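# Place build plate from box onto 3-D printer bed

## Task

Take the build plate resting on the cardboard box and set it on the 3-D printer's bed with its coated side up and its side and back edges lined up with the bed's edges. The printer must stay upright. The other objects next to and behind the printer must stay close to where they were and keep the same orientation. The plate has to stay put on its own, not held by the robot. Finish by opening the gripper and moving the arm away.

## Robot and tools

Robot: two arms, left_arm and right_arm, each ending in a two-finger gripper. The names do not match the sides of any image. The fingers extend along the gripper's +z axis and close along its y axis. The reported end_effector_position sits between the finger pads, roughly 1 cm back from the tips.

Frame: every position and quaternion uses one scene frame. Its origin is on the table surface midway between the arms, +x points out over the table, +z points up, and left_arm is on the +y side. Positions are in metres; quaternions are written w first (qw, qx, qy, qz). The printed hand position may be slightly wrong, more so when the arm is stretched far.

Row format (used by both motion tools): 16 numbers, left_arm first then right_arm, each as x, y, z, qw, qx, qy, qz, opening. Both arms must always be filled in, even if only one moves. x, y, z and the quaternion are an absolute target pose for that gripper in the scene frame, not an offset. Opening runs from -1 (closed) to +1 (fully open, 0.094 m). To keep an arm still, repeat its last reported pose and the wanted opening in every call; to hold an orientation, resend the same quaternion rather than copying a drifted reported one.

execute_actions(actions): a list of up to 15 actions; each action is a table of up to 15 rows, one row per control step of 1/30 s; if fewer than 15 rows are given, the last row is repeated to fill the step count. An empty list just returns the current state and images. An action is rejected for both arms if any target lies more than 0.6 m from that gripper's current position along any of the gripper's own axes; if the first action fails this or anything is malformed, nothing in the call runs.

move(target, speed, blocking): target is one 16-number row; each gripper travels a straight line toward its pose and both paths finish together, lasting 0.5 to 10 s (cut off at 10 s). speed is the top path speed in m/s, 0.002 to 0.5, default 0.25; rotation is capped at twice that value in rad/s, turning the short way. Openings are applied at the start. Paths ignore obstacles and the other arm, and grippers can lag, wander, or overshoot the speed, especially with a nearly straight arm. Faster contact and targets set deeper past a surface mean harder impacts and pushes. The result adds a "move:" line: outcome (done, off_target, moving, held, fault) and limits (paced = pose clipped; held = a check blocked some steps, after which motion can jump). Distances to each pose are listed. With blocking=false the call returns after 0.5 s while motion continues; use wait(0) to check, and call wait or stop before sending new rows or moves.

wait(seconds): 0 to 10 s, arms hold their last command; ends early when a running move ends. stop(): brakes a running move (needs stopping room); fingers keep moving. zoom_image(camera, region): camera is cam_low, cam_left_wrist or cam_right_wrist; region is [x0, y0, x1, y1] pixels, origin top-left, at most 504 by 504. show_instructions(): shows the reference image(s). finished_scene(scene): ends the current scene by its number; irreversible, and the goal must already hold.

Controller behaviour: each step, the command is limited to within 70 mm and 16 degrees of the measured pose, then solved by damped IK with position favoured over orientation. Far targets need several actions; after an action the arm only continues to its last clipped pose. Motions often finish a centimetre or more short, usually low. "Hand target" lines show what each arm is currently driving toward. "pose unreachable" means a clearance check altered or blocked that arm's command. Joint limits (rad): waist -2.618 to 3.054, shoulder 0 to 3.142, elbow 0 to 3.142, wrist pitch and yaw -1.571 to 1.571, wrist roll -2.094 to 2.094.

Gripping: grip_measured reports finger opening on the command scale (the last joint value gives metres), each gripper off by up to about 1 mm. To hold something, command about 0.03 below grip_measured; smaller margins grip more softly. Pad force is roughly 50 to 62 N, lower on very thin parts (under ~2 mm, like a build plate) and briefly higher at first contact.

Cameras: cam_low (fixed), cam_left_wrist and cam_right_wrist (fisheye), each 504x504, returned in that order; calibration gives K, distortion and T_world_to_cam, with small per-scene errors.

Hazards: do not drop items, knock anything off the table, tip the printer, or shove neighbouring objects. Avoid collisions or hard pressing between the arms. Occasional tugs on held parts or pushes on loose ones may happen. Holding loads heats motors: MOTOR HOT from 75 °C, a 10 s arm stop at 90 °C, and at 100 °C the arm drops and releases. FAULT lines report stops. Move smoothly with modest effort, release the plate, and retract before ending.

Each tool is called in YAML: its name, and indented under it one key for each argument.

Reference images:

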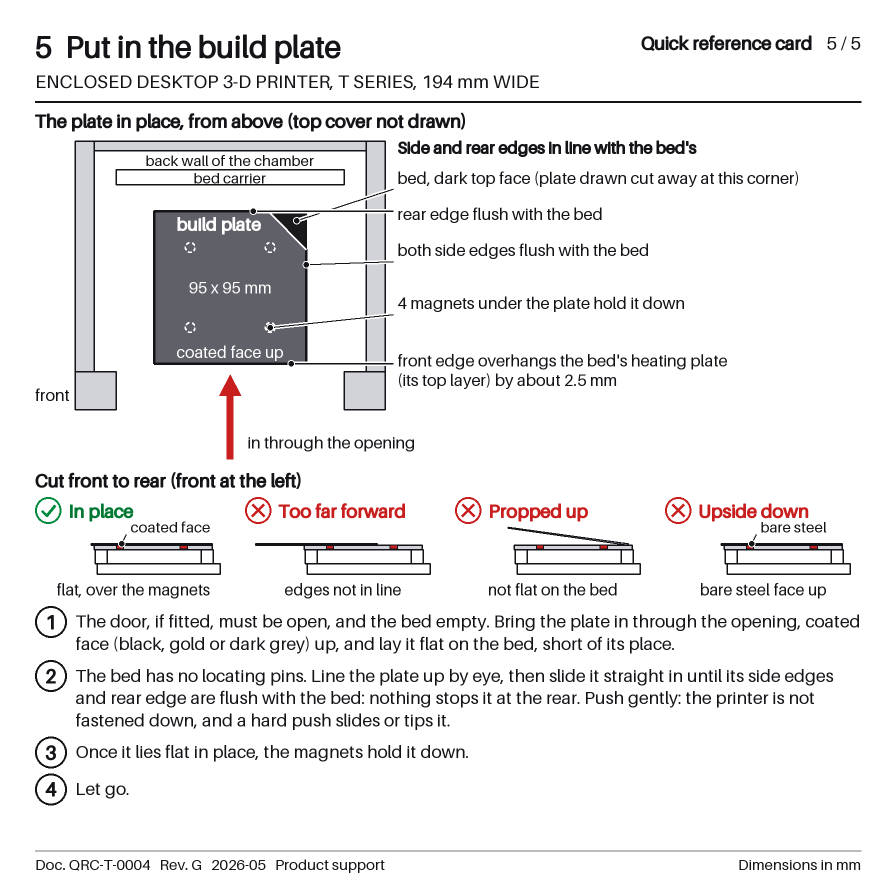

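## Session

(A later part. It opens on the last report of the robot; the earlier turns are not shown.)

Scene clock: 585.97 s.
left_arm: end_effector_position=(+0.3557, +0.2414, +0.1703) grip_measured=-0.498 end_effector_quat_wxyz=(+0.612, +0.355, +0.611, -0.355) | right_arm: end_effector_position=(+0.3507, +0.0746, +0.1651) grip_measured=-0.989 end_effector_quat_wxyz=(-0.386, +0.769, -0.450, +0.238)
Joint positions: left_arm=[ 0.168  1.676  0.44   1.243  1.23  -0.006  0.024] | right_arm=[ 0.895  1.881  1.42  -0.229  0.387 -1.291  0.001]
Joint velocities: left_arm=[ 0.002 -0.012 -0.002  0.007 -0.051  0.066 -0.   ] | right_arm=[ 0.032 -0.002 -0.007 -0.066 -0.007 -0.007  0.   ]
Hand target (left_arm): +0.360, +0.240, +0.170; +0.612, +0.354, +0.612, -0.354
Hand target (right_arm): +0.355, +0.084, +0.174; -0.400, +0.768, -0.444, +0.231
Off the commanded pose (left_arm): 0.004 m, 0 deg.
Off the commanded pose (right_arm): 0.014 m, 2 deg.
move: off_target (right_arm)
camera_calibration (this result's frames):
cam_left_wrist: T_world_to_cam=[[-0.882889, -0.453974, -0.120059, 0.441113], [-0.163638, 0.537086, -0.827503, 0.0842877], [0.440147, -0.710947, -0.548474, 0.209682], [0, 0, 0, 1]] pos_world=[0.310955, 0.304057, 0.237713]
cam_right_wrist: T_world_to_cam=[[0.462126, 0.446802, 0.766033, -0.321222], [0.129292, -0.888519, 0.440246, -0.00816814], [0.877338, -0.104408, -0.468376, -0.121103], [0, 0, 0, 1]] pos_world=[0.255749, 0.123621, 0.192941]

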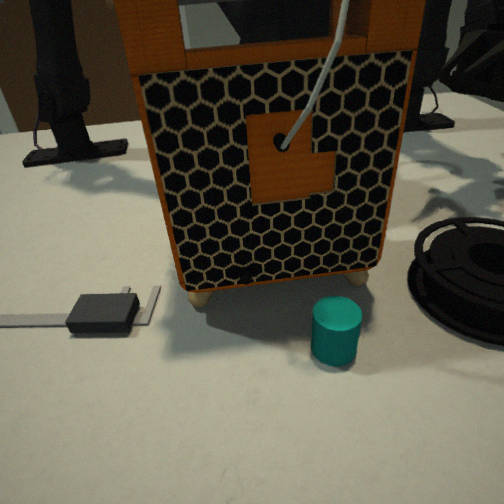

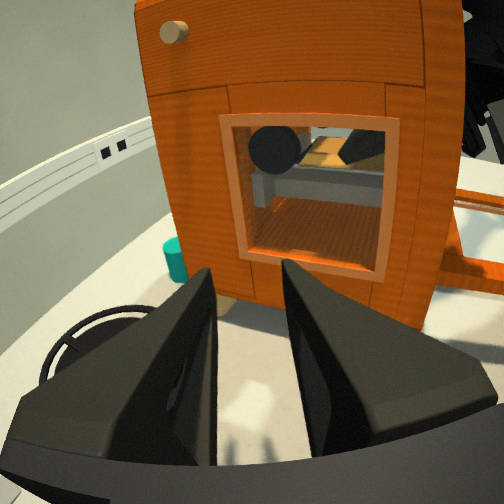

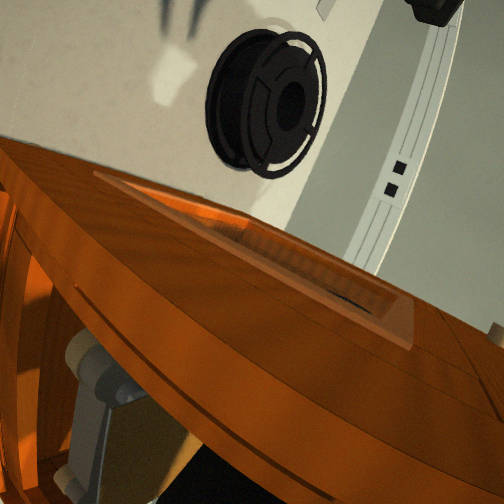

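move:
  target: [0.36,0.24,0.17,0.612,0.354,0.612,-0.354,-0.5,0.348,0.083,0.174,0.418,-0.804,0.375,-0.195,-1]
  speed: 0.04

zoom_image:
  camera: "cam_left_wrist"
  region: [240,100,420,240]

Scene clock: 597.07 s.
left_arm: end_effector_position=(+0.3559, +0.2414, +0.1703) grip_measured=-0.498 end_effector_quat_wxyz=(+0.612, +0.355, +0.611, -0.355) | right_arm: end_effector_position=(+0.3511, +0.0798, +0.1707) grip_measured=-0.989 end_effector_quat_wxyz=(-0.405, +0.795, -0.396, +0.219)
Joint positions: left_arm=[ 0.168  1.676  0.44   1.243  1.229 -0.006  0.024] | right_arm=[ 0.862  1.857  1.391 -0.175  0.268 -1.409  0.001]
Joint velocities: left_arm=[ 0.002 -0.017 -0.002 -0.051  0.051  0.007 -0.001] | right_arm=[-0.007 -0.017 -0.007 -0.007 -0.037 -0.037  0.   ]
Hand target (left_arm): +0.360, +0.240, +0.170; +0.612, +0.354, +0.612, -0.354
Hand target (right_arm): +0.348, +0.083, +0.174; -0.418, +0.803, -0.376, +0.197
Off the commanded pose (left_arm): 0.004 m, 0 deg.
Off the commanded pose (right_arm): 0.006 m, 4 deg.
move: off_target (right_arm)
camera_calibration (this result's frames):
cam_left_wrist: T_world_to_cam=[[-0.882547, -0.454634, -0.120074, 0.441282], [-0.164084, 0.537057, -0.827433, 0.0843842], [0.440666, -0.710547, -0.548577, 0.209387], [0, 0, 0, 1]] pos_world=[0.311028, 0.304082, 0.237674]
cam_right_wrist: T_world_to_cam=[[0.386543, 0.501253, 0.774164, -0.307239], [0.235089, -0.865233, 0.442837, -0.0455785], [0.891806, 0.0108224, -0.452289, -0.135268], [0, 0, 0, 1]] pos_world=[0.250108, 0.116032, 0.196857]

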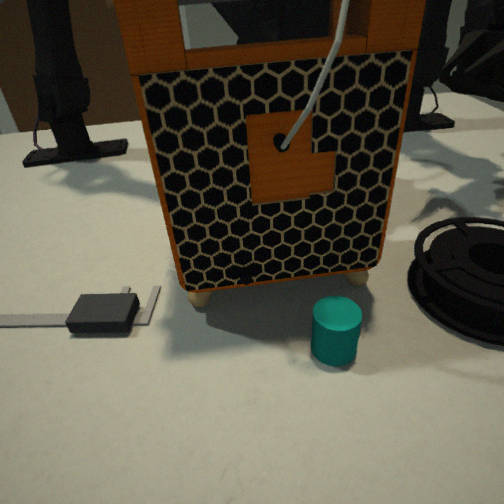

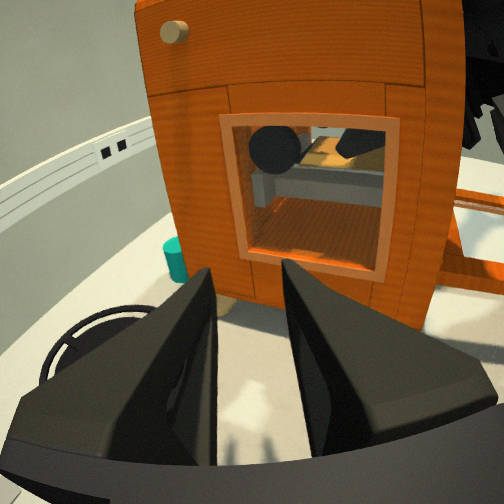

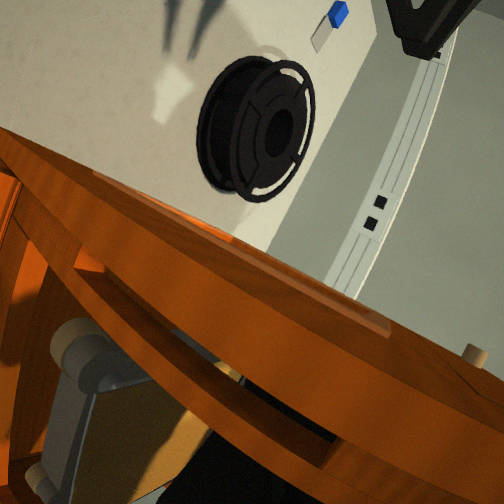

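Region (240, 100, 420, 240) of cam_left_wrist's 504x504 image, scaled by 2.800, with more detail than that image has.

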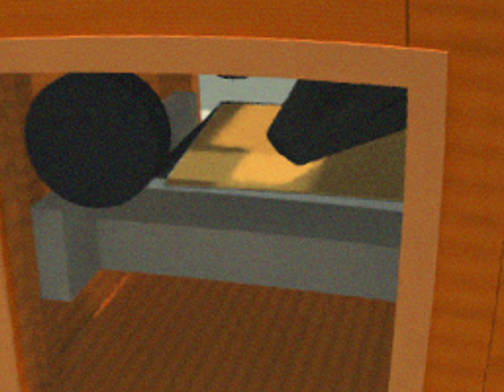

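move:
  target: [0.36,0.24,0.17,0.612,0.354,0.612,-0.354,-0.5,0.27,0.05,0.18,0.433,-0.75,0.433,-0.25,-1]
  speed: 0.06

move:
  target: [0.30,0.26,0.36,0.612,0.354,0.612,-0.354,1,0.27,0.052,0.15,0.49,-0.552,0.506,-0.448,-0.7]
  speed: 0.15

Scene clock: 618.73 s.
left_arm: end_effector_position=(+0.3559, +0.2414, +0.1703) grip_measured=-0.498 end_effector_quat_wxyz=(+0.612, +0.355, +0.611, -0.355) | right_arm: end_effector_position=(+0.2744, +0.0533, +0.1773) grip_measured=-0.989 end_effector_quat_wxyz=(-0.426, +0.757, -0.427, +0.252)
Joint positions: left_arm=[ 0.168  1.676  0.44   1.243  1.229 -0.006  0.024] | right_arm=[ 1.049  1.629  1.095 -0.091  0.512 -1.251  0.001]
Joint velocities: left_arm=[ 0.007  0.027  0.002  0.007 -0.066 -0.022  0.001] | right_arm=[ 0.002 -0.017  0.002  0.007  0.037 -0.125 -0.001]
Hand target (left_arm): +0.360, +0.240, +0.170; +0.612, +0.354, +0.612, -0.354
Hand target (right_arm): +0.271, +0.050, +0.181; -0.432, +0.751, -0.432, +0.252
Off the commanded pose (left_arm): 0.004 m, 0 deg.
Off the commanded pose (right_arm): 0.006 m, 1 deg.
move: done
camera_calibration (this result's frames):
cam_left_wrist: T_world_to_cam=[[-0.882547, -0.454634, -0.120074, 0.441282], [-0.164084, 0.537057, -0.827433, 0.0843842], [0.440666, -0.710547, -0.548577, 0.209387], [0, 0, 0, 1]] pos_world=[0.311028, 0.304082, 0.237674]
cam_right_wrist: T_world_to_cam=[[0.382201, 0.422021, 0.822083, -0.272542], [0.123475, -0.90497, 0.407166, -0.014317], [0.915793, -0.0541123, -0.397989, -0.0763637], [0, 0, 0, 1]] pos_world=[0.175867, 0.0979297, 0.199489]

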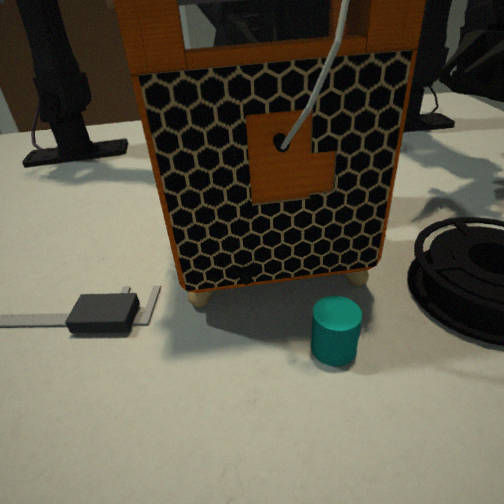

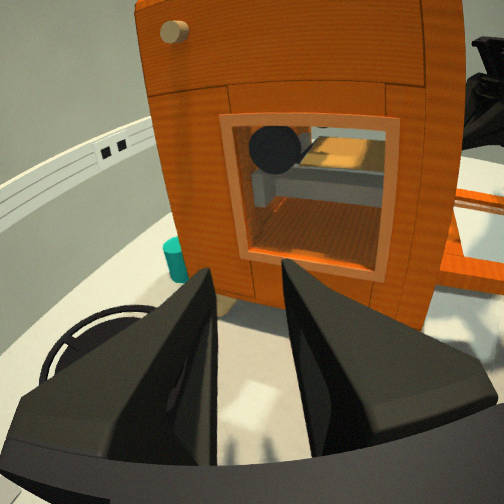

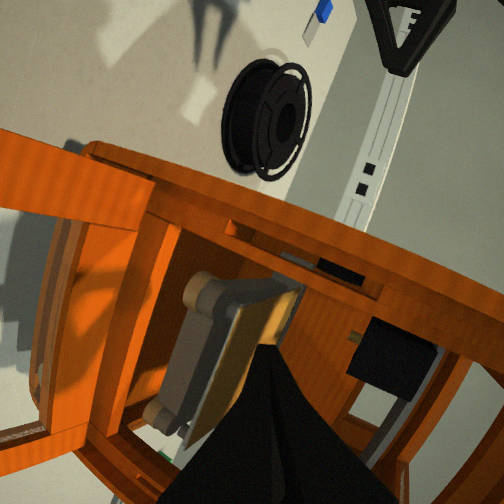

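Scene clock: 621.43 s.
left_arm: end_effector_position=(+0.3091, +0.2602, +0.3464) grip_measured=+1.000 end_effector_quat_wxyz=(+0.605, +0.341, +0.619, -0.366) | right_arm: end_effector_position=(+0.2753, +0.0542, +0.1585) grip_measured=-0.702 end_effector_quat_wxyz=(-0.494, +0.548, -0.508, +0.444)
Joint positions: left_arm=[ 0.293  1.06   0.81   0.251  1.349 -0.042  0.094] | right_arm=[ 1.221  1.948  1.009  0.616  1.193 -1.253  0.014]
Joint velocities: left_arm=[-0.007 -0.002  0.022 -0.095 -0.007  0.066  0.   ] | right_arm=[-0.017 -0.007  0.012  0.037 -0.037 -0.066 -0.   ]
Hand target (left_arm): +0.304, +0.260, +0.360; +0.614, +0.353, +0.611, -0.355
Hand target (right_arm): +0.271, +0.052, +0.152; -0.488, +0.552, -0.504, +0.451
Off the commanded pose (left_arm): 0.016 m, 2 deg.
Off the commanded pose (right_arm): 0.010 m, 1 deg.
move: off_target (left_arm)
camera_calibration (this result's frames):
cam_left_wrist: T_world_to_cam=[[-0.884304, -0.460179, -0.0790051, 0.417481], [-0.196748, 0.520708, -0.830755, 0.227902], [0.423434, -0.719096, -0.551003, 0.348371], [0, 0, 0, 1]] pos_world=[0.266507, 0.323957, 0.414267]
cam_right_wrist: T_world_to_cam=[[0.149816, 0.152741, 0.976845, -0.203707], [-0.405177, -0.891739, 0.201575, 0.171486], [0.901879, -0.425994, -0.0717097, -0.112303], [0, 0, 0, 1]] pos_world=[0.201285, 0.136195, 0.15637]

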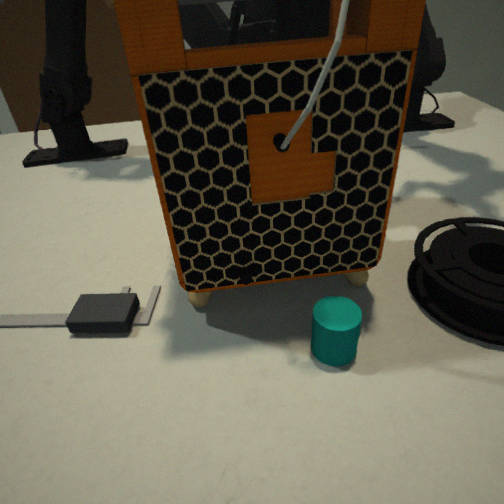

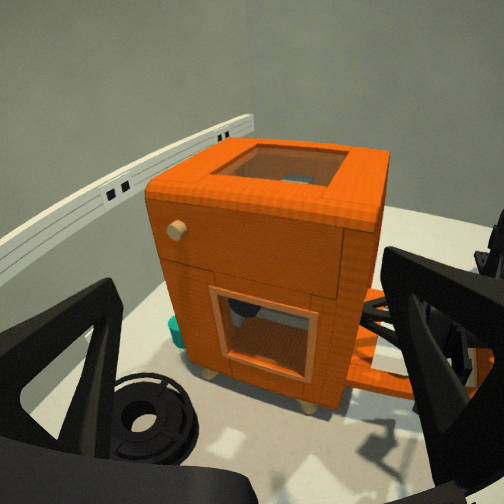

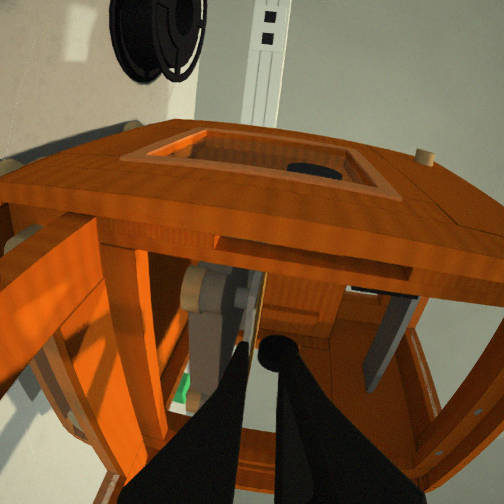

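move:
  target: [0.20,0.13,0.40,0.612,0.25,0.70,-0.25,1,0.283,0.046,0.143,0.49,-0.552,0.506,-0.448,-0.8]
  speed: 0.15

move:
  target: [0.19,0.02,0.33,0.637,0.1,0.759,-0.084,1,0.283,0.046,0.143,0.49,-0.552,0.506,-0.448,-0.8]
  speed: 0.15

zoom_image:
  camera: "cam_right_wrist"
  region: [200,270,330,400]

Scene clock: 631.07 s.
left_arm: end_effector_position=(+0.2008, +0.1224, +0.3880) grip_measured=+1.000 end_effector_quat_wxyz=(+0.611, +0.268, +0.706, -0.237) | right_arm: end_effector_position=(+0.2797, +0.0506, +0.1529) grip_measured=-0.799 end_effector_quat_wxyz=(-0.499, +0.544, -0.509, +0.443)
Joint positions: left_arm=[-1.134  0.773  1.033 -0.413 -0.387 -0.066  0.094] | right_arm=[ 1.207  1.961  0.982  0.686  1.18  -1.273  0.009]
Joint velocities: left_arm=[-0.012 -0.027 -0.007 -0.022 -0.022 -0.022  0.   ] | right_arm=[-0.012  0.007 -0.007  0.007 -0.081  0.139 -0.001]
Hand target (left_arm): +0.200, +0.124, +0.399; +0.616, +0.260, +0.703, -0.242
Hand target (right_arm): +0.283, +0.046, +0.143; -0.489, +0.552, -0.506, +0.447
Off the commanded pose (left_arm): 0.014 m, 3 deg.
Off the commanded pose (right_arm): 0.011 m, 2 deg.
move: off_target (left_arm, right_arm)
camera_calibration (this result's frames):
cam_left_wrist: T_world_to_cam=[[-0.708602, -0.697735, -0.105119, 0.265478], [-0.41185, 0.529948, -0.741306, 0.320215], [0.572943, -0.481997, -0.662884, 0.302383], [0, 0, 0, 1]] pos_world=[0.146751, 0.161284, 0.46573]
cam_right_wrist: T_world_to_cam=[[0.143821, 0.143378, 0.979162, -0.196534], [-0.405207, -0.894168, 0.19045, 0.172974], [0.902842, -0.424154, -0.0705027, -0.118833], [0, 0, 0, 1]] pos_world=[0.205643, 0.132443, 0.151118]

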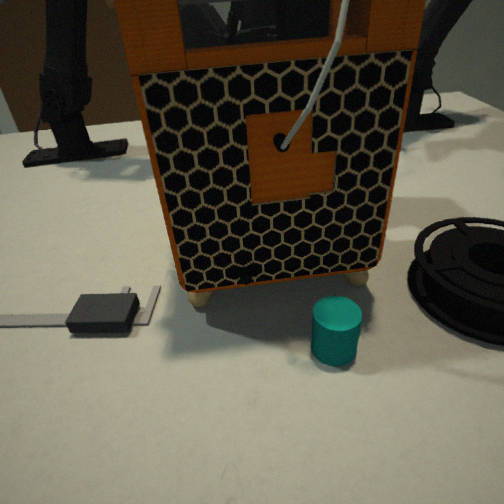

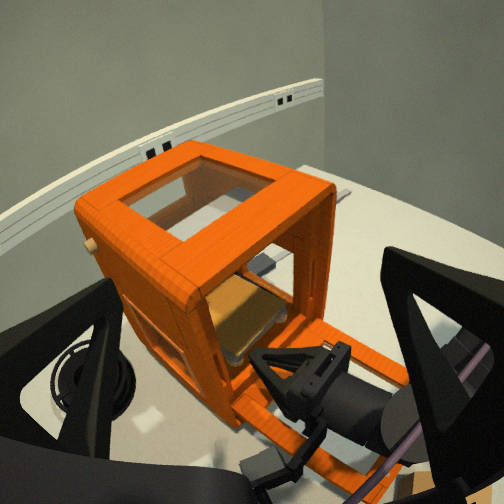

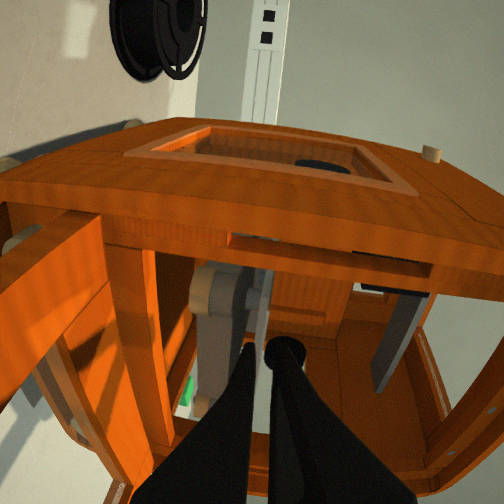

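Scene clock: 633.23 s.
left_arm: end_effector_position=(+0.1897, +0.0208, +0.3193) grip_measured=+1.000 end_effector_quat_wxyz=(+0.637, +0.114, +0.758, -0.080) | right_arm: end_effector_position=(+0.2797, +0.0506, +0.1529) grip_measured=-0.799 end_effector_quat_wxyz=(-0.499, +0.544, -0.509, +0.443)
Joint positions: left_arm=[-1.568  1.382  1.184 -0.368 -1.235 -0.516  0.094] | right_arm=[ 1.207  1.961  0.982  0.686  1.18  -1.273  0.009]
Joint velocities: left_arm=[ 0.002 -0.007  0.017 -0.037 -0.007 -0.051  0.   ] | right_arm=[-0.002 -0.002 -0.002 -0.066  0.022 -0.037 -0.   ]
Hand target (left_arm): +0.188, +0.021, +0.330; +0.641, +0.102, +0.756, -0.084
Hand target (right_arm): +0.283, +0.046, +0.143; -0.489, +0.552, -0.506, +0.447
Off the commanded pose (left_arm): 0.011 m, 2 deg.
Off the commanded pose (right_arm): 0.011 m, 2 deg.
move: off_target (left_arm, right_arm)
camera_calibration (this result's frames):
cam_left_wrist: T_world_to_cam=[[-0.333181, -0.933341, -0.133659, 0.122283], [-0.62162, 0.324031, -0.713156, 0.353697], [0.708928, -0.154525, -0.688145, 0.189757], [0, 0, 0, 1]] pos_world=[0.126084, 0.0288447, 0.399166]
cam_right_wrist: T_world_to_cam=[[0.143677, 0.143395, 0.979181, -0.19655], [-0.405196, -0.894183, 0.190403, 0.172984], [0.902869, -0.424116, -0.07037, -0.118857], [0, 0, 0, 1]] pos_world=[0.205644, 0.132454, 0.151157]

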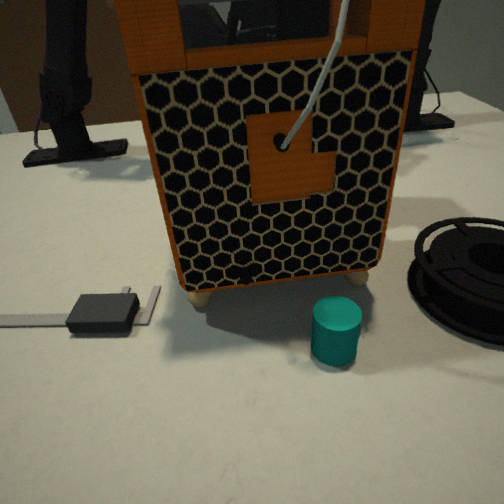

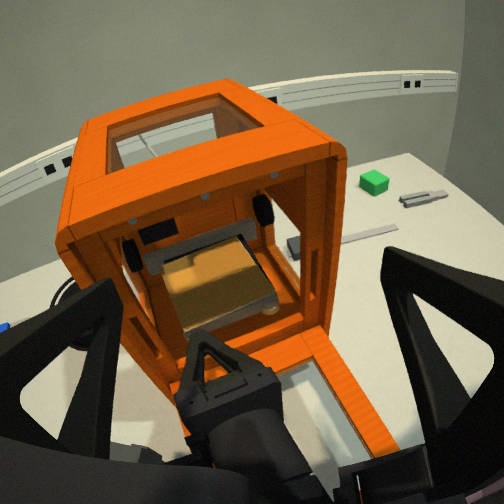

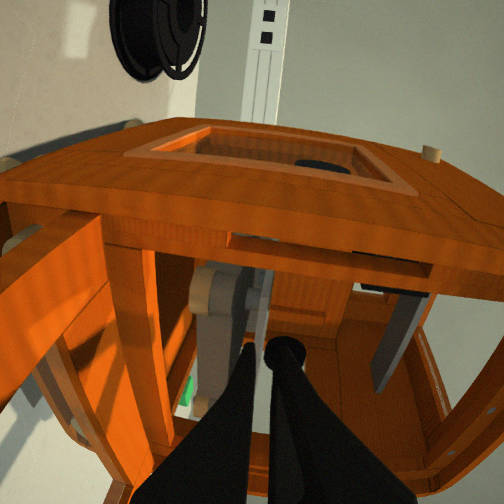

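Region (200, 270, 330, 400) of cam_right_wrist's 504x504 image, scaled by 3.877, with more detail than that image has.

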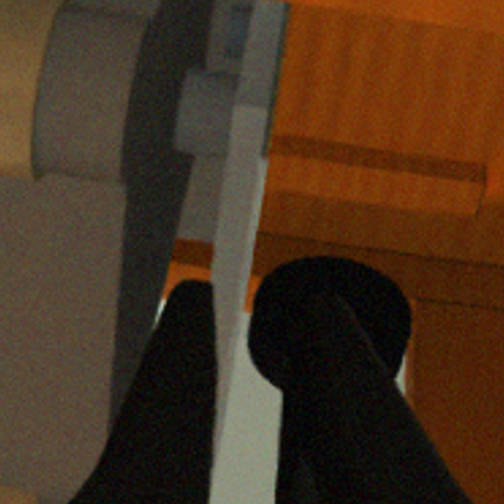

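execute_actions:
  actions:
    - [[0.19,0.02,0.33,0.637,0.1,0.759,-0.084,1,0.288,0.046,0.143,0.49,-0.552,0.506,-0.448,-0.8]]
    - [[0.19,0.02,0.33,0.637,0.1,0.759,-0.084,1,0.293,0.046,0.143,0.49,-0.552,0.506,-0.448,-0.8]]

zoom_image:
  camera: "cam_right_wrist"
  region: [200,270,330,400]

Scene clock: 647.77 s.
left_arm: end_effector_position=(+0.1897, +0.0208, +0.3201) grip_measured=+1.000 end_effector_quat_wxyz=(+0.634, +0.111, +0.761, -0.080) | right_arm: end_effector_position=(+0.2897, +0.0480, +0.1494) grip_measured=-0.799 end_effector_quat_wxyz=(-0.495, +0.547, -0.508, +0.445)
Joint positions: left_arm=[-1.568  1.389  1.202 -0.401 -1.236 -0.542  0.094] | right_arm=[ 1.18   1.973  0.982  0.704  1.156 -1.292  0.009]
Joint velocities: left_arm=[-0.007 -0.002 -0.007 -0.007 -0.066 -0.022  0.   ] | right_arm=[ 0.007 -0.002 -0.007 -0.022  0.007 -0.022 -0.   ]
Hand target (left_arm): +0.190, +0.020, +0.330; +0.638, +0.100, +0.759, -0.084
Hand target (right_arm): +0.293, +0.046, +0.143; -0.490, +0.552, -0.506, +0.447
Off the commanded pose (left_arm): 0.010 m, 1 deg.
Off the commanded pose (right_arm): 0.007 m, 1 deg.
camera_calibration (this result's frames):
cam_left_wrist: T_world_to_cam=[[-0.329064, -0.935486, -0.128775, 0.120123], [-0.628185, 0.318678, -0.709808, 0.354575], [0.705053, -0.152678, -0.692524, 0.192378], [0, 0, 0, 1]] pos_world=[0.12663, 0.0287499, 0.400375]
cam_right_wrist: T_world_to_cam=[[0.146826, 0.153155, 0.977234, -0.195244], [-0.406711, -0.89122, 0.200782, 0.174091], [0.901681, -0.426932, -0.0685647, -0.129018], [0, 0, 0, 1]] pos_world=[0.215805, 0.129974, 0.146999]

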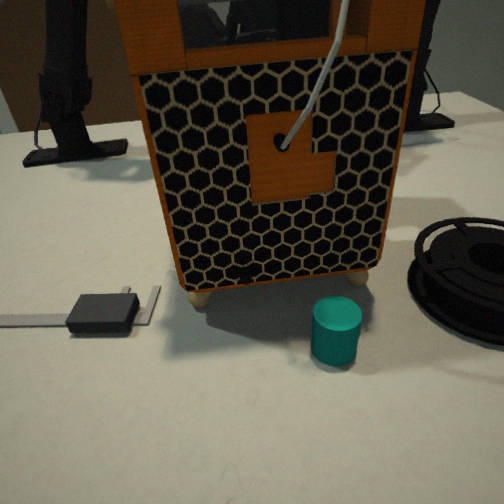

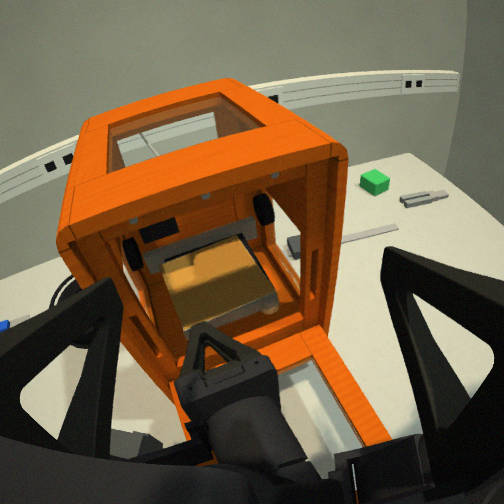

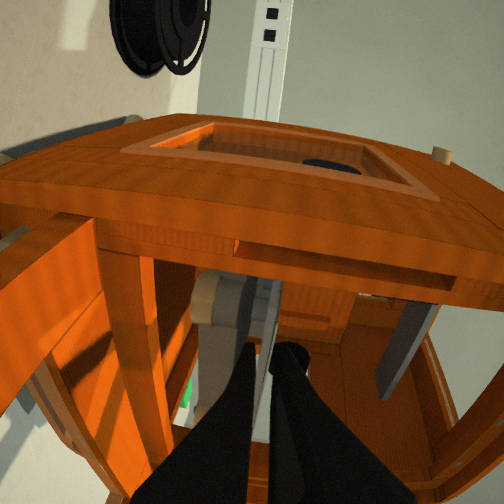

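Region (200, 270, 330, 400) of cam_right_wrist's 504x504 image, scaled by 3.877, with more detail than that image has.

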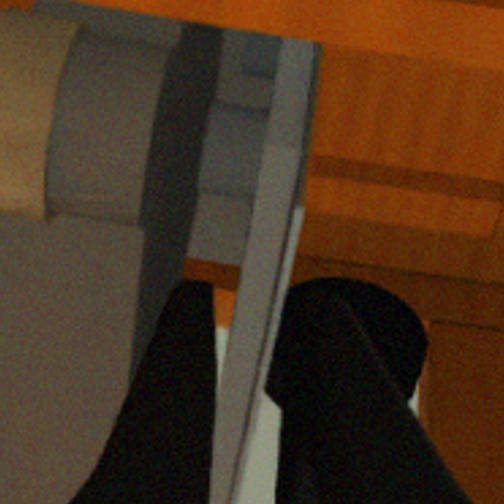

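execute_actions:
  actions:
    - [[0.19,0.02,0.33,0.637,0.1,0.759,-0.084,1,0.293,0.047,0.148,0.493,-0.548,0.503,-0.452,-0.8]]
    - [[0.19,0.02,0.33,0.637,0.1,0.759,-0.084,1,0.293,0.047,0.148,0.493,-0.548,0.503,-0.452,-0.8]]

zoom_image:
  camera: "cam_right_wrist"
  region: [200,270,330,400]

Scene clock: 658.80 s.
left_arm: end_effector_position=(+0.1897, +0.0208, +0.3201) grip_measured=+1.000 end_effector_quat_wxyz=(+0.634, +0.111, +0.761, -0.080) | right_arm: end_effector_position=(+0.2901, +0.0491, +0.1535) grip_measured=-0.799 end_effector_quat_wxyz=(-0.498, +0.546, -0.503, +0.448)
Joint positions: left_arm=[-1.568  1.389  1.202 -0.401 -1.236 -0.543  0.094] | right_arm=[ 1.18   1.973  0.982  0.734  1.156 -1.322  0.009]
Joint velocities: left_arm=[0.012 0.002 0.007 0.051 0.007 0.051 0.   ] | right_arm=[-0.027 -0.012 -0.002 -0.037  0.022  0.007 -0.   ]
Hand target (left_arm): +0.190, +0.020, +0.330; +0.638, +0.100, +0.759, -0.084
Hand target (right_arm): +0.293, +0.047, +0.148; -0.493, +0.548, -0.503, +0.452
Off the commanded pose (left_arm): 0.010 m, 1 deg.
Off the commanded pose (right_arm): 0.007 m, 1 deg.
camera_calibration (this result's frames):
cam_left_wrist: T_world_to_cam=[[-0.329013, -0.935506, -0.128759, 0.120129], [-0.628281, 0.318648, -0.709736, 0.354533], [0.704992, -0.152615, -0.6926, 0.192389], [0, 0, 0, 1]] pos_world=[0.126638, 0.0287712, 0.400341]
cam_right_wrist: T_world_to_cam=[[0.134811, 0.155096, 0.978658, -0.196266], [-0.405808, -0.892402, 0.197327, 0.174768], [0.903961, -0.423749, -0.0573661, -0.131091], [0, 0, 0, 1]] pos_world=[0.215882, 0.130854, 0.150071]

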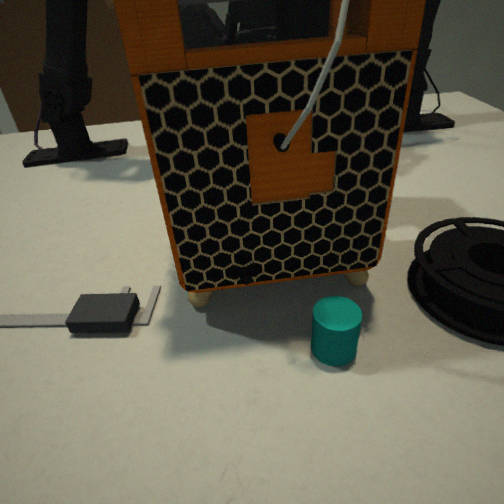

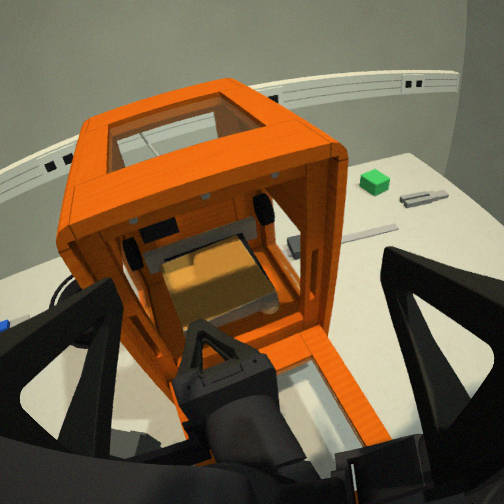

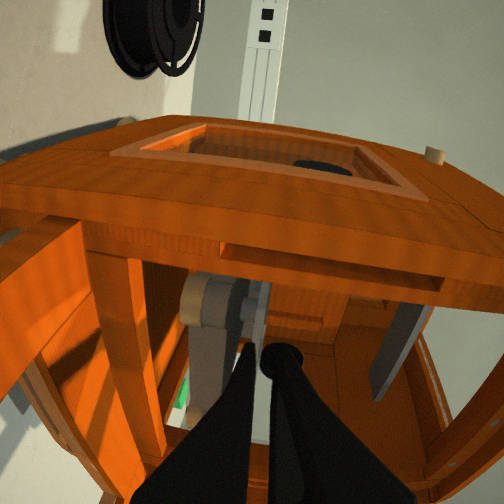

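Region (200, 270, 330, 400) of cam_right_wrist's 504x504 image, scaled by 3.877, with more detail than that image has.

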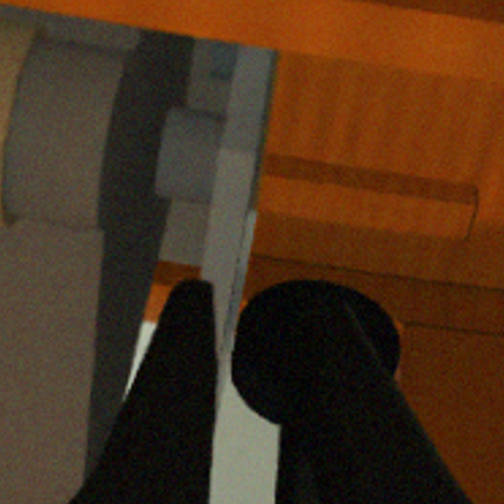

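execute_actions:
  actions:
    - [[0.19,0.02,0.33,0.637,0.1,0.759,-0.084,1,0.297,0.0458,0.1485,0.493,-0.548,0.503,-0.452,-0.8]]
    - [[0.19,0.02,0.33,0.637,0.1,0.759,-0.084,1,0.301,0.0445,0.149,0.493,-0.548,0.503,-0.452,-0.8]]

zoom_image:
  camera: "cam_right_wrist"
  region: [200,270,330,400]

Scene clock: 667.07 s.
left_arm: end_effector_position=(+0.1897, +0.0208, +0.3201) grip_measured=+1.000 end_effector_quat_wxyz=(+0.634, +0.111, +0.761, -0.080) | right_arm: end_effector_position=(+0.2976, +0.0457, +0.1545) grip_measured=-0.799 end_effector_quat_wxyz=(-0.497, +0.544, -0.505, +0.450)
Joint positions: left_arm=[-1.568  1.389  1.202 -0.401 -1.236 -0.543  0.094] | right_arm=[ 1.16   1.973  0.982  0.745  1.142 -1.335  0.009]
Joint velocities: left_arm=[-0.022  0.012  0.002  0.007  0.037 -0.037  0.   ] | right_arm=[-0.022  0.007  0.012 -0.037 -0.007 -0.007 -0.   ]
Hand target (left_arm): +0.190, +0.020, +0.330; +0.638, +0.100, +0.759, -0.084
Hand target (right_arm): +0.301, +0.044, +0.149; -0.493, +0.548, -0.503, +0.452
Off the commanded pose (left_arm): 0.010 m, 1 deg.
Off the commanded pose (right_arm): 0.007 m, 1 deg.
camera_calibration (this result's frames):
cam_left_wrist: T_world_to_cam=[[-0.329013, -0.935506, -0.128759, 0.120129], [-0.628281, 0.318648, -0.709736, 0.354533], [0.704992, -0.152615, -0.6926, 0.192389], [0, 0, 0, 1]] pos_world=[0.126638, 0.0287712, 0.400341]
cam_right_wrist: T_world_to_cam=[[0.134376, 0.155145, 0.97871, -0.197616], [-0.411786, -0.889609, 0.197558, 0.176238], [0.901319, -0.429566, -0.0556553, -0.138497], [0, 0, 0, 1]] pos_world=[0.223957, 0.127948, 0.150883]

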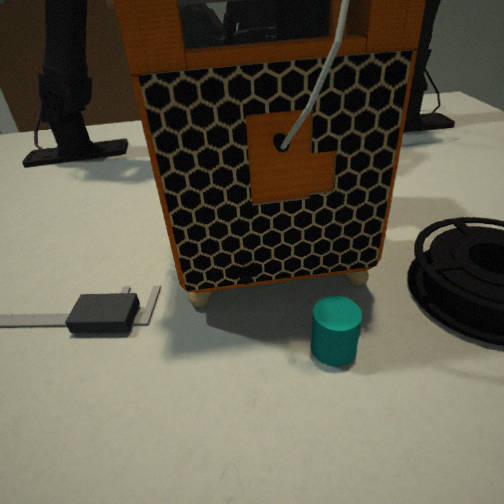

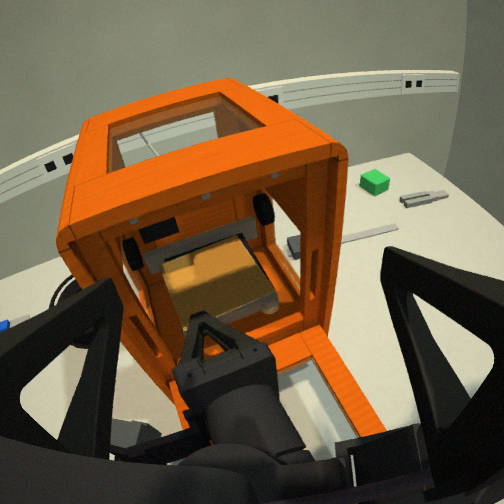

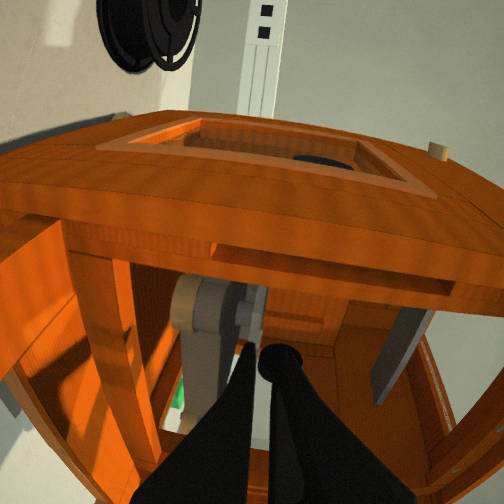

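Region (200, 270, 330, 400) of cam_right_wrist's 504x504 image, scaled by 3.877, with more detail than that image has.

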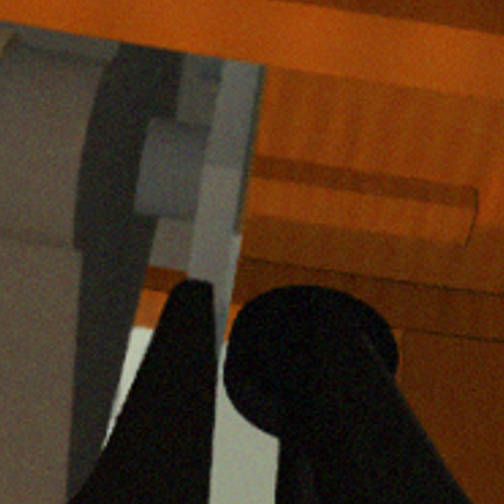

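execute_actions:
  actions:
    - [[0.19,0.02,0.33,0.637,0.1,0.759,-0.084,1,0.301,0.0445,0.149,0.493,-0.548,0.503,-0.452,-0.9]]
    - [[0.19,0.02,0.33,0.637,0.1,0.759,-0.084,1,0.301,0.0445,0.149,0.493,-0.548,0.503,-0.452,-1]]
    - [[0.19,0.02,0.33,0.637,0.1,0.759,-0.084,1,0.301,0.0445,0.149,0.493,-0.548,0.503,-0.452,-1]]

move:
  target: [0.19,0.02,0.33,0.637,0.1,0.759,-0.084,1,0.280,0.043,0.152,0.48,-0.535,0.517,-0.464,-1]
  speed: 0.015

zoom_image:
  camera: "cam_left_wrist"
  region: [145,205,305,365]

Scene clock: 678.83 s.
left_arm: end_effector_position=(+0.1897, +0.0208, +0.3201) grip_measured=+1.000 end_effector_quat_wxyz=(+0.634, +0.111, +0.761, -0.080) | right_arm: end_effector_position=(+0.2976, +0.0460, +0.1545) grip_measured=-0.985 end_effector_quat_wxyz=(-0.497, +0.545, -0.504, +0.450)
Joint positions: left_arm=[-1.568  1.389  1.202 -0.401 -1.236 -0.543  0.094] | right_arm=[ 1.16   1.973  0.982  0.745  1.141 -1.337  0.001]
Joint velocities: left_arm=[ 0.022  0.012 -0.007  0.007 -0.037 -0.007  0.   ] | right_arm=[-0.007  0.002 -0.007  0.007  0.007  0.081  0.   ]
Hand target (left_arm): +0.190, +0.020, +0.330; +0.638, +0.100, +0.759, -0.084
Hand target (right_arm): +0.301, +0.044, +0.149; -0.493, +0.548, -0.503, +0.452
Off the commanded pose (left_arm): 0.010 m, 1 deg.
Off the commanded pose (right_arm): 0.007 m, 1 deg.
camera_calibration (this result's frames):
cam_left_wrist: T_world_to_cam=[[-0.32896, -0.935576, -0.128388, 0.120001], [-0.628374, 0.318348, -0.709789, 0.354574], [0.704933, -0.152817, -0.692616, 0.192409], [0, 0, 0, 1]] pos_world=[0.126645, 0.0287959, 0.400345]
cam_right_wrist: T_world_to_cam=[[0.134096, 0.157498, 0.978372, -0.197622], [-0.410229, -0.889898, 0.199482, 0.175728], [0.90207, -0.428107, -0.0547216, -0.138791], [0, 0, 0, 1]] pos_world=[0.223788, 0.128088, 0.150698]

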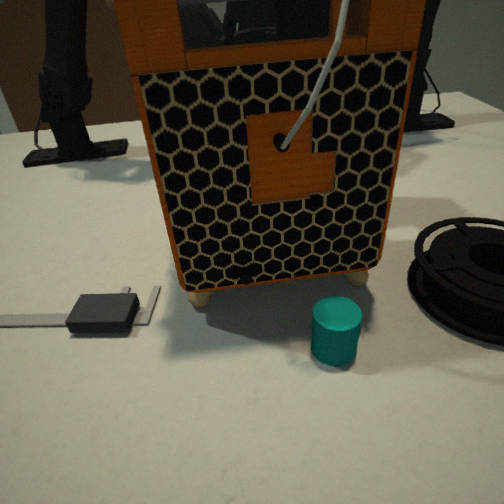

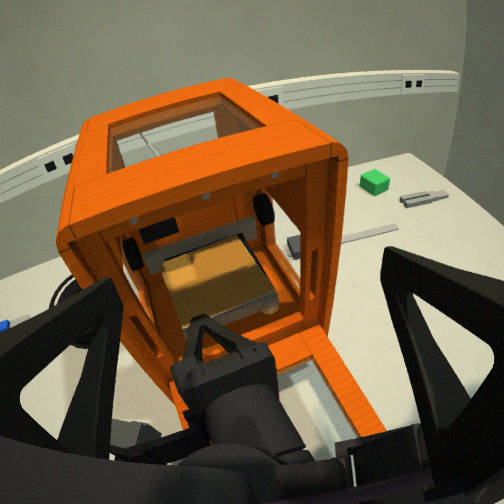

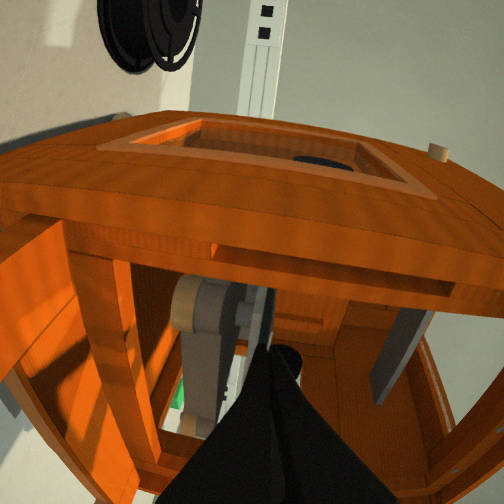

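Scene clock: 680.87 s.
left_arm: end_effector_position=(+0.1897, +0.0208, +0.3201) grip_measured=+1.000 end_effector_quat_wxyz=(+0.634, +0.111, +0.761, -0.080) | right_arm: end_effector_position=(+0.2843, +0.0406, +0.1502) grip_measured=-0.985 end_effector_quat_wxyz=(-0.483, +0.535, -0.515, +0.464)
Joint positions: left_arm=[-1.568  1.389  1.202 -0.401 -1.236 -0.543  0.094] | right_arm=[ 1.197  1.973  0.982  0.685  1.224 -1.281  0.001]
Joint velocities: left_arm=[-0.002 -0.007 -0.012 -0.007  0.007  0.022  0.   ] | right_arm=[ 0.012 -0.007 -0.007 -0.007 -0.022  0.007  0.   ]
Hand target (left_arm): +0.190, +0.020, +0.330; +0.638, +0.100, +0.759, -0.084
Hand target (right_arm): +0.280, +0.043, +0.152; -0.481, +0.535, -0.516, +0.465
Off the commanded pose (left_arm): 0.010 m, 1 deg.
Off the commanded pose (right_arm): 0.005 m, 0 deg.
move: done
camera_calibration (this result's frames):
cam_left_wrist: T_world_to_cam=[[-0.32896, -0.935576, -0.128388, 0.120001], [-0.628374, 0.318348, -0.709789, 0.354574], [0.704933, -0.152817, -0.692616, 0.192409], [0, 0, 0, 1]] pos_world=[0.126645, 0.0287959, 0.400345]
cam_right_wrist: T_world_to_cam=[[0.142205, 0.158882, 0.977003, -0.19296], [-0.452353, -0.867504, 0.206916, 0.176208], [0.880429, -0.471375, -0.0514923, -0.121915], [0, 0, 0, 1]] pos_world=[0.214485, 0.126051, 0.145785]

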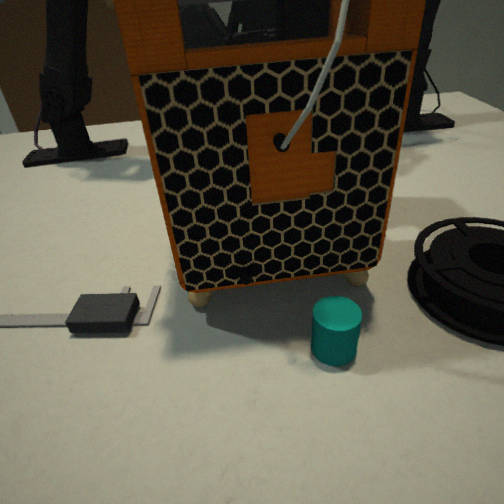

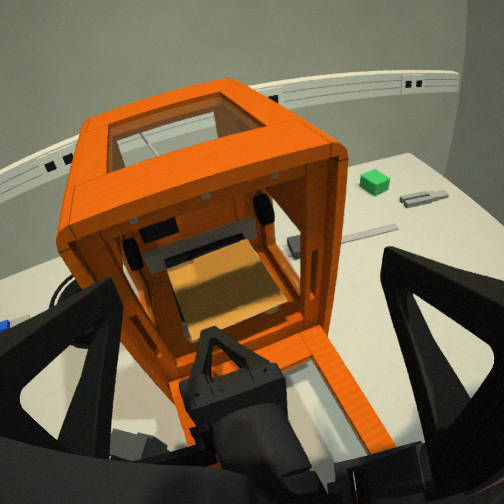

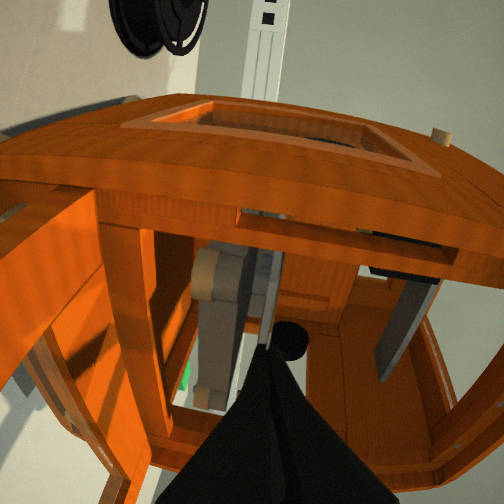

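Region (145, 205, 305, 365) of cam_left_wrist's 504x504 image, scaled by 3.150, with more detail than that image has.

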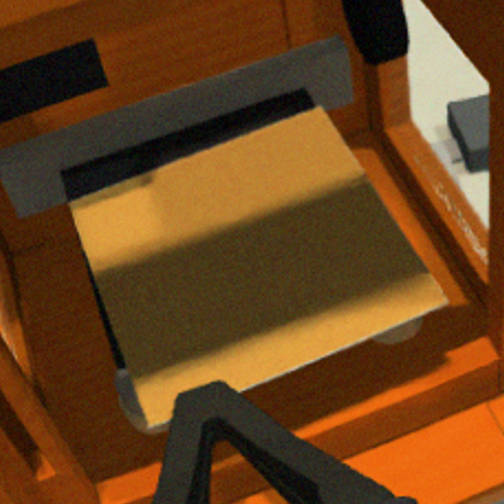

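execute_actions:
  actions:
    - [[0.19,0.02,0.33,0.637,0.1,0.759,-0.084,1,0.281,0.045,0.1525,0.484,-0.538,0.513,-0.462,-1]]
    - [[0.19,0.02,0.33,0.637,0.1,0.759,-0.084,1,0.282,0.047,0.153,0.487,-0.540,0.510,-0.459,-1]]

zoom_image:
  camera: "cam_left_wrist"
  region: [145,205,305,365]

Scene clock: 692.23 s.
left_arm: end_effector_position=(+0.1897, +0.0208, +0.3201) grip_measured=+1.000 end_effector_quat_wxyz=(+0.634, +0.111, +0.761, -0.080) | right_arm: end_effector_position=(+0.2842, +0.0408, +0.1510) grip_measured=-0.985 end_effector_quat_wxyz=(-0.484, +0.535, -0.514, +0.465)
Joint positions: left_arm=[-1.568  1.389  1.202 -0.401 -1.236 -0.543  0.094] | right_arm=[ 1.198  1.973  0.982  0.691  1.224 -1.288  0.001]
Joint velocities: left_arm=[ 0.002 -0.007 -0.007 -0.051 -0.037  0.007  0.   ] | right_arm=[ 0.012 -0.002  0.002  0.007  0.022 -0.066  0.001]
Hand target (left_arm): +0.190, +0.020, +0.330; +0.638, +0.100, +0.759, -0.084
Hand target (right_arm): +0.282, +0.047, +0.153; -0.487, +0.540, -0.510, +0.459
Off the commanded pose (left_arm): 0.010 m, 1 deg.
Off the commanded pose (right_arm): 0.007 m, 1 deg.
camera_calibration (this result's frames):
cam_left_wrist: T_world_to_cam=[[-0.32896, -0.935576, -0.128388, 0.120001], [-0.628374, 0.318348, -0.709789, 0.354574], [0.704933, -0.152817, -0.692616, 0.192409], [0, 0, 0, 1]] pos_world=[0.126645, 0.0287959, 0.400345]
cam_right_wrist: T_world_to_cam=[[0.139958, 0.160725, 0.977026, -0.193198], [-0.452118, -0.867493, 0.207472, 0.176101], [0.880909, -0.470768, -0.0487463, -0.122264], [0, 0, 0, 1]] pos_world=[0.214361, 0.126261, 0.146264]

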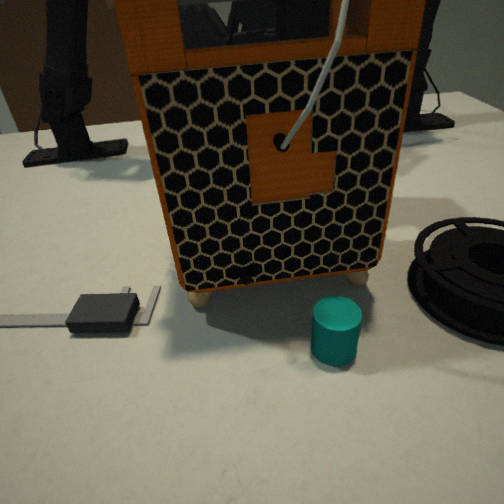

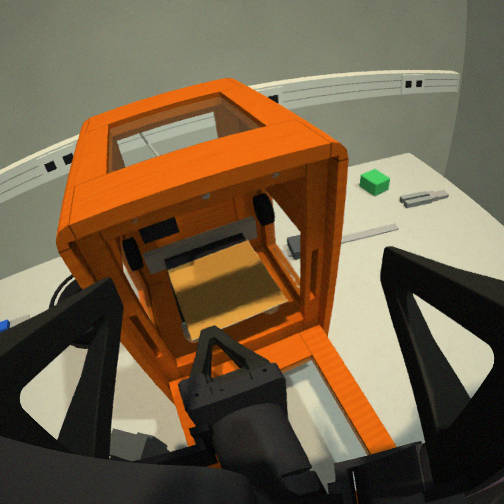

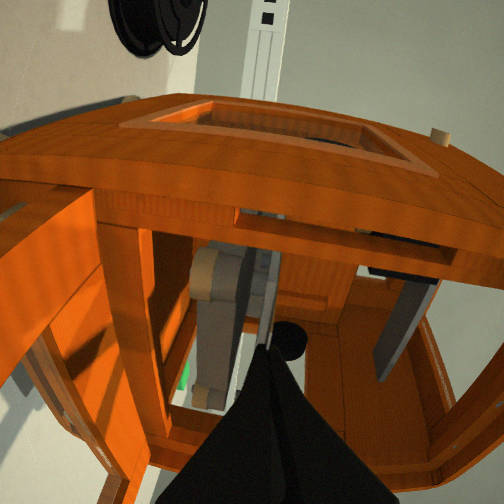

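Region (145, 205, 305, 365) of cam_left_wrist's 504x504 image, scaled by 3.150, with more detail than that image has.

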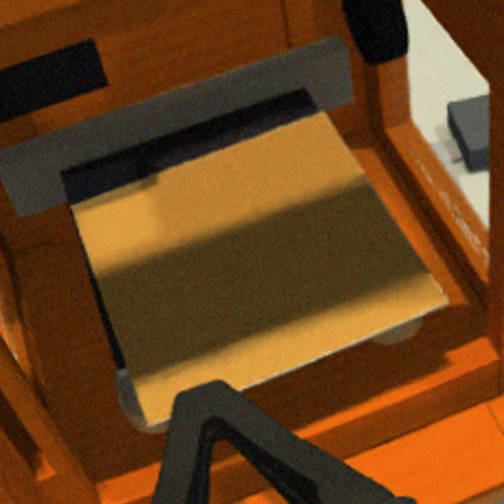

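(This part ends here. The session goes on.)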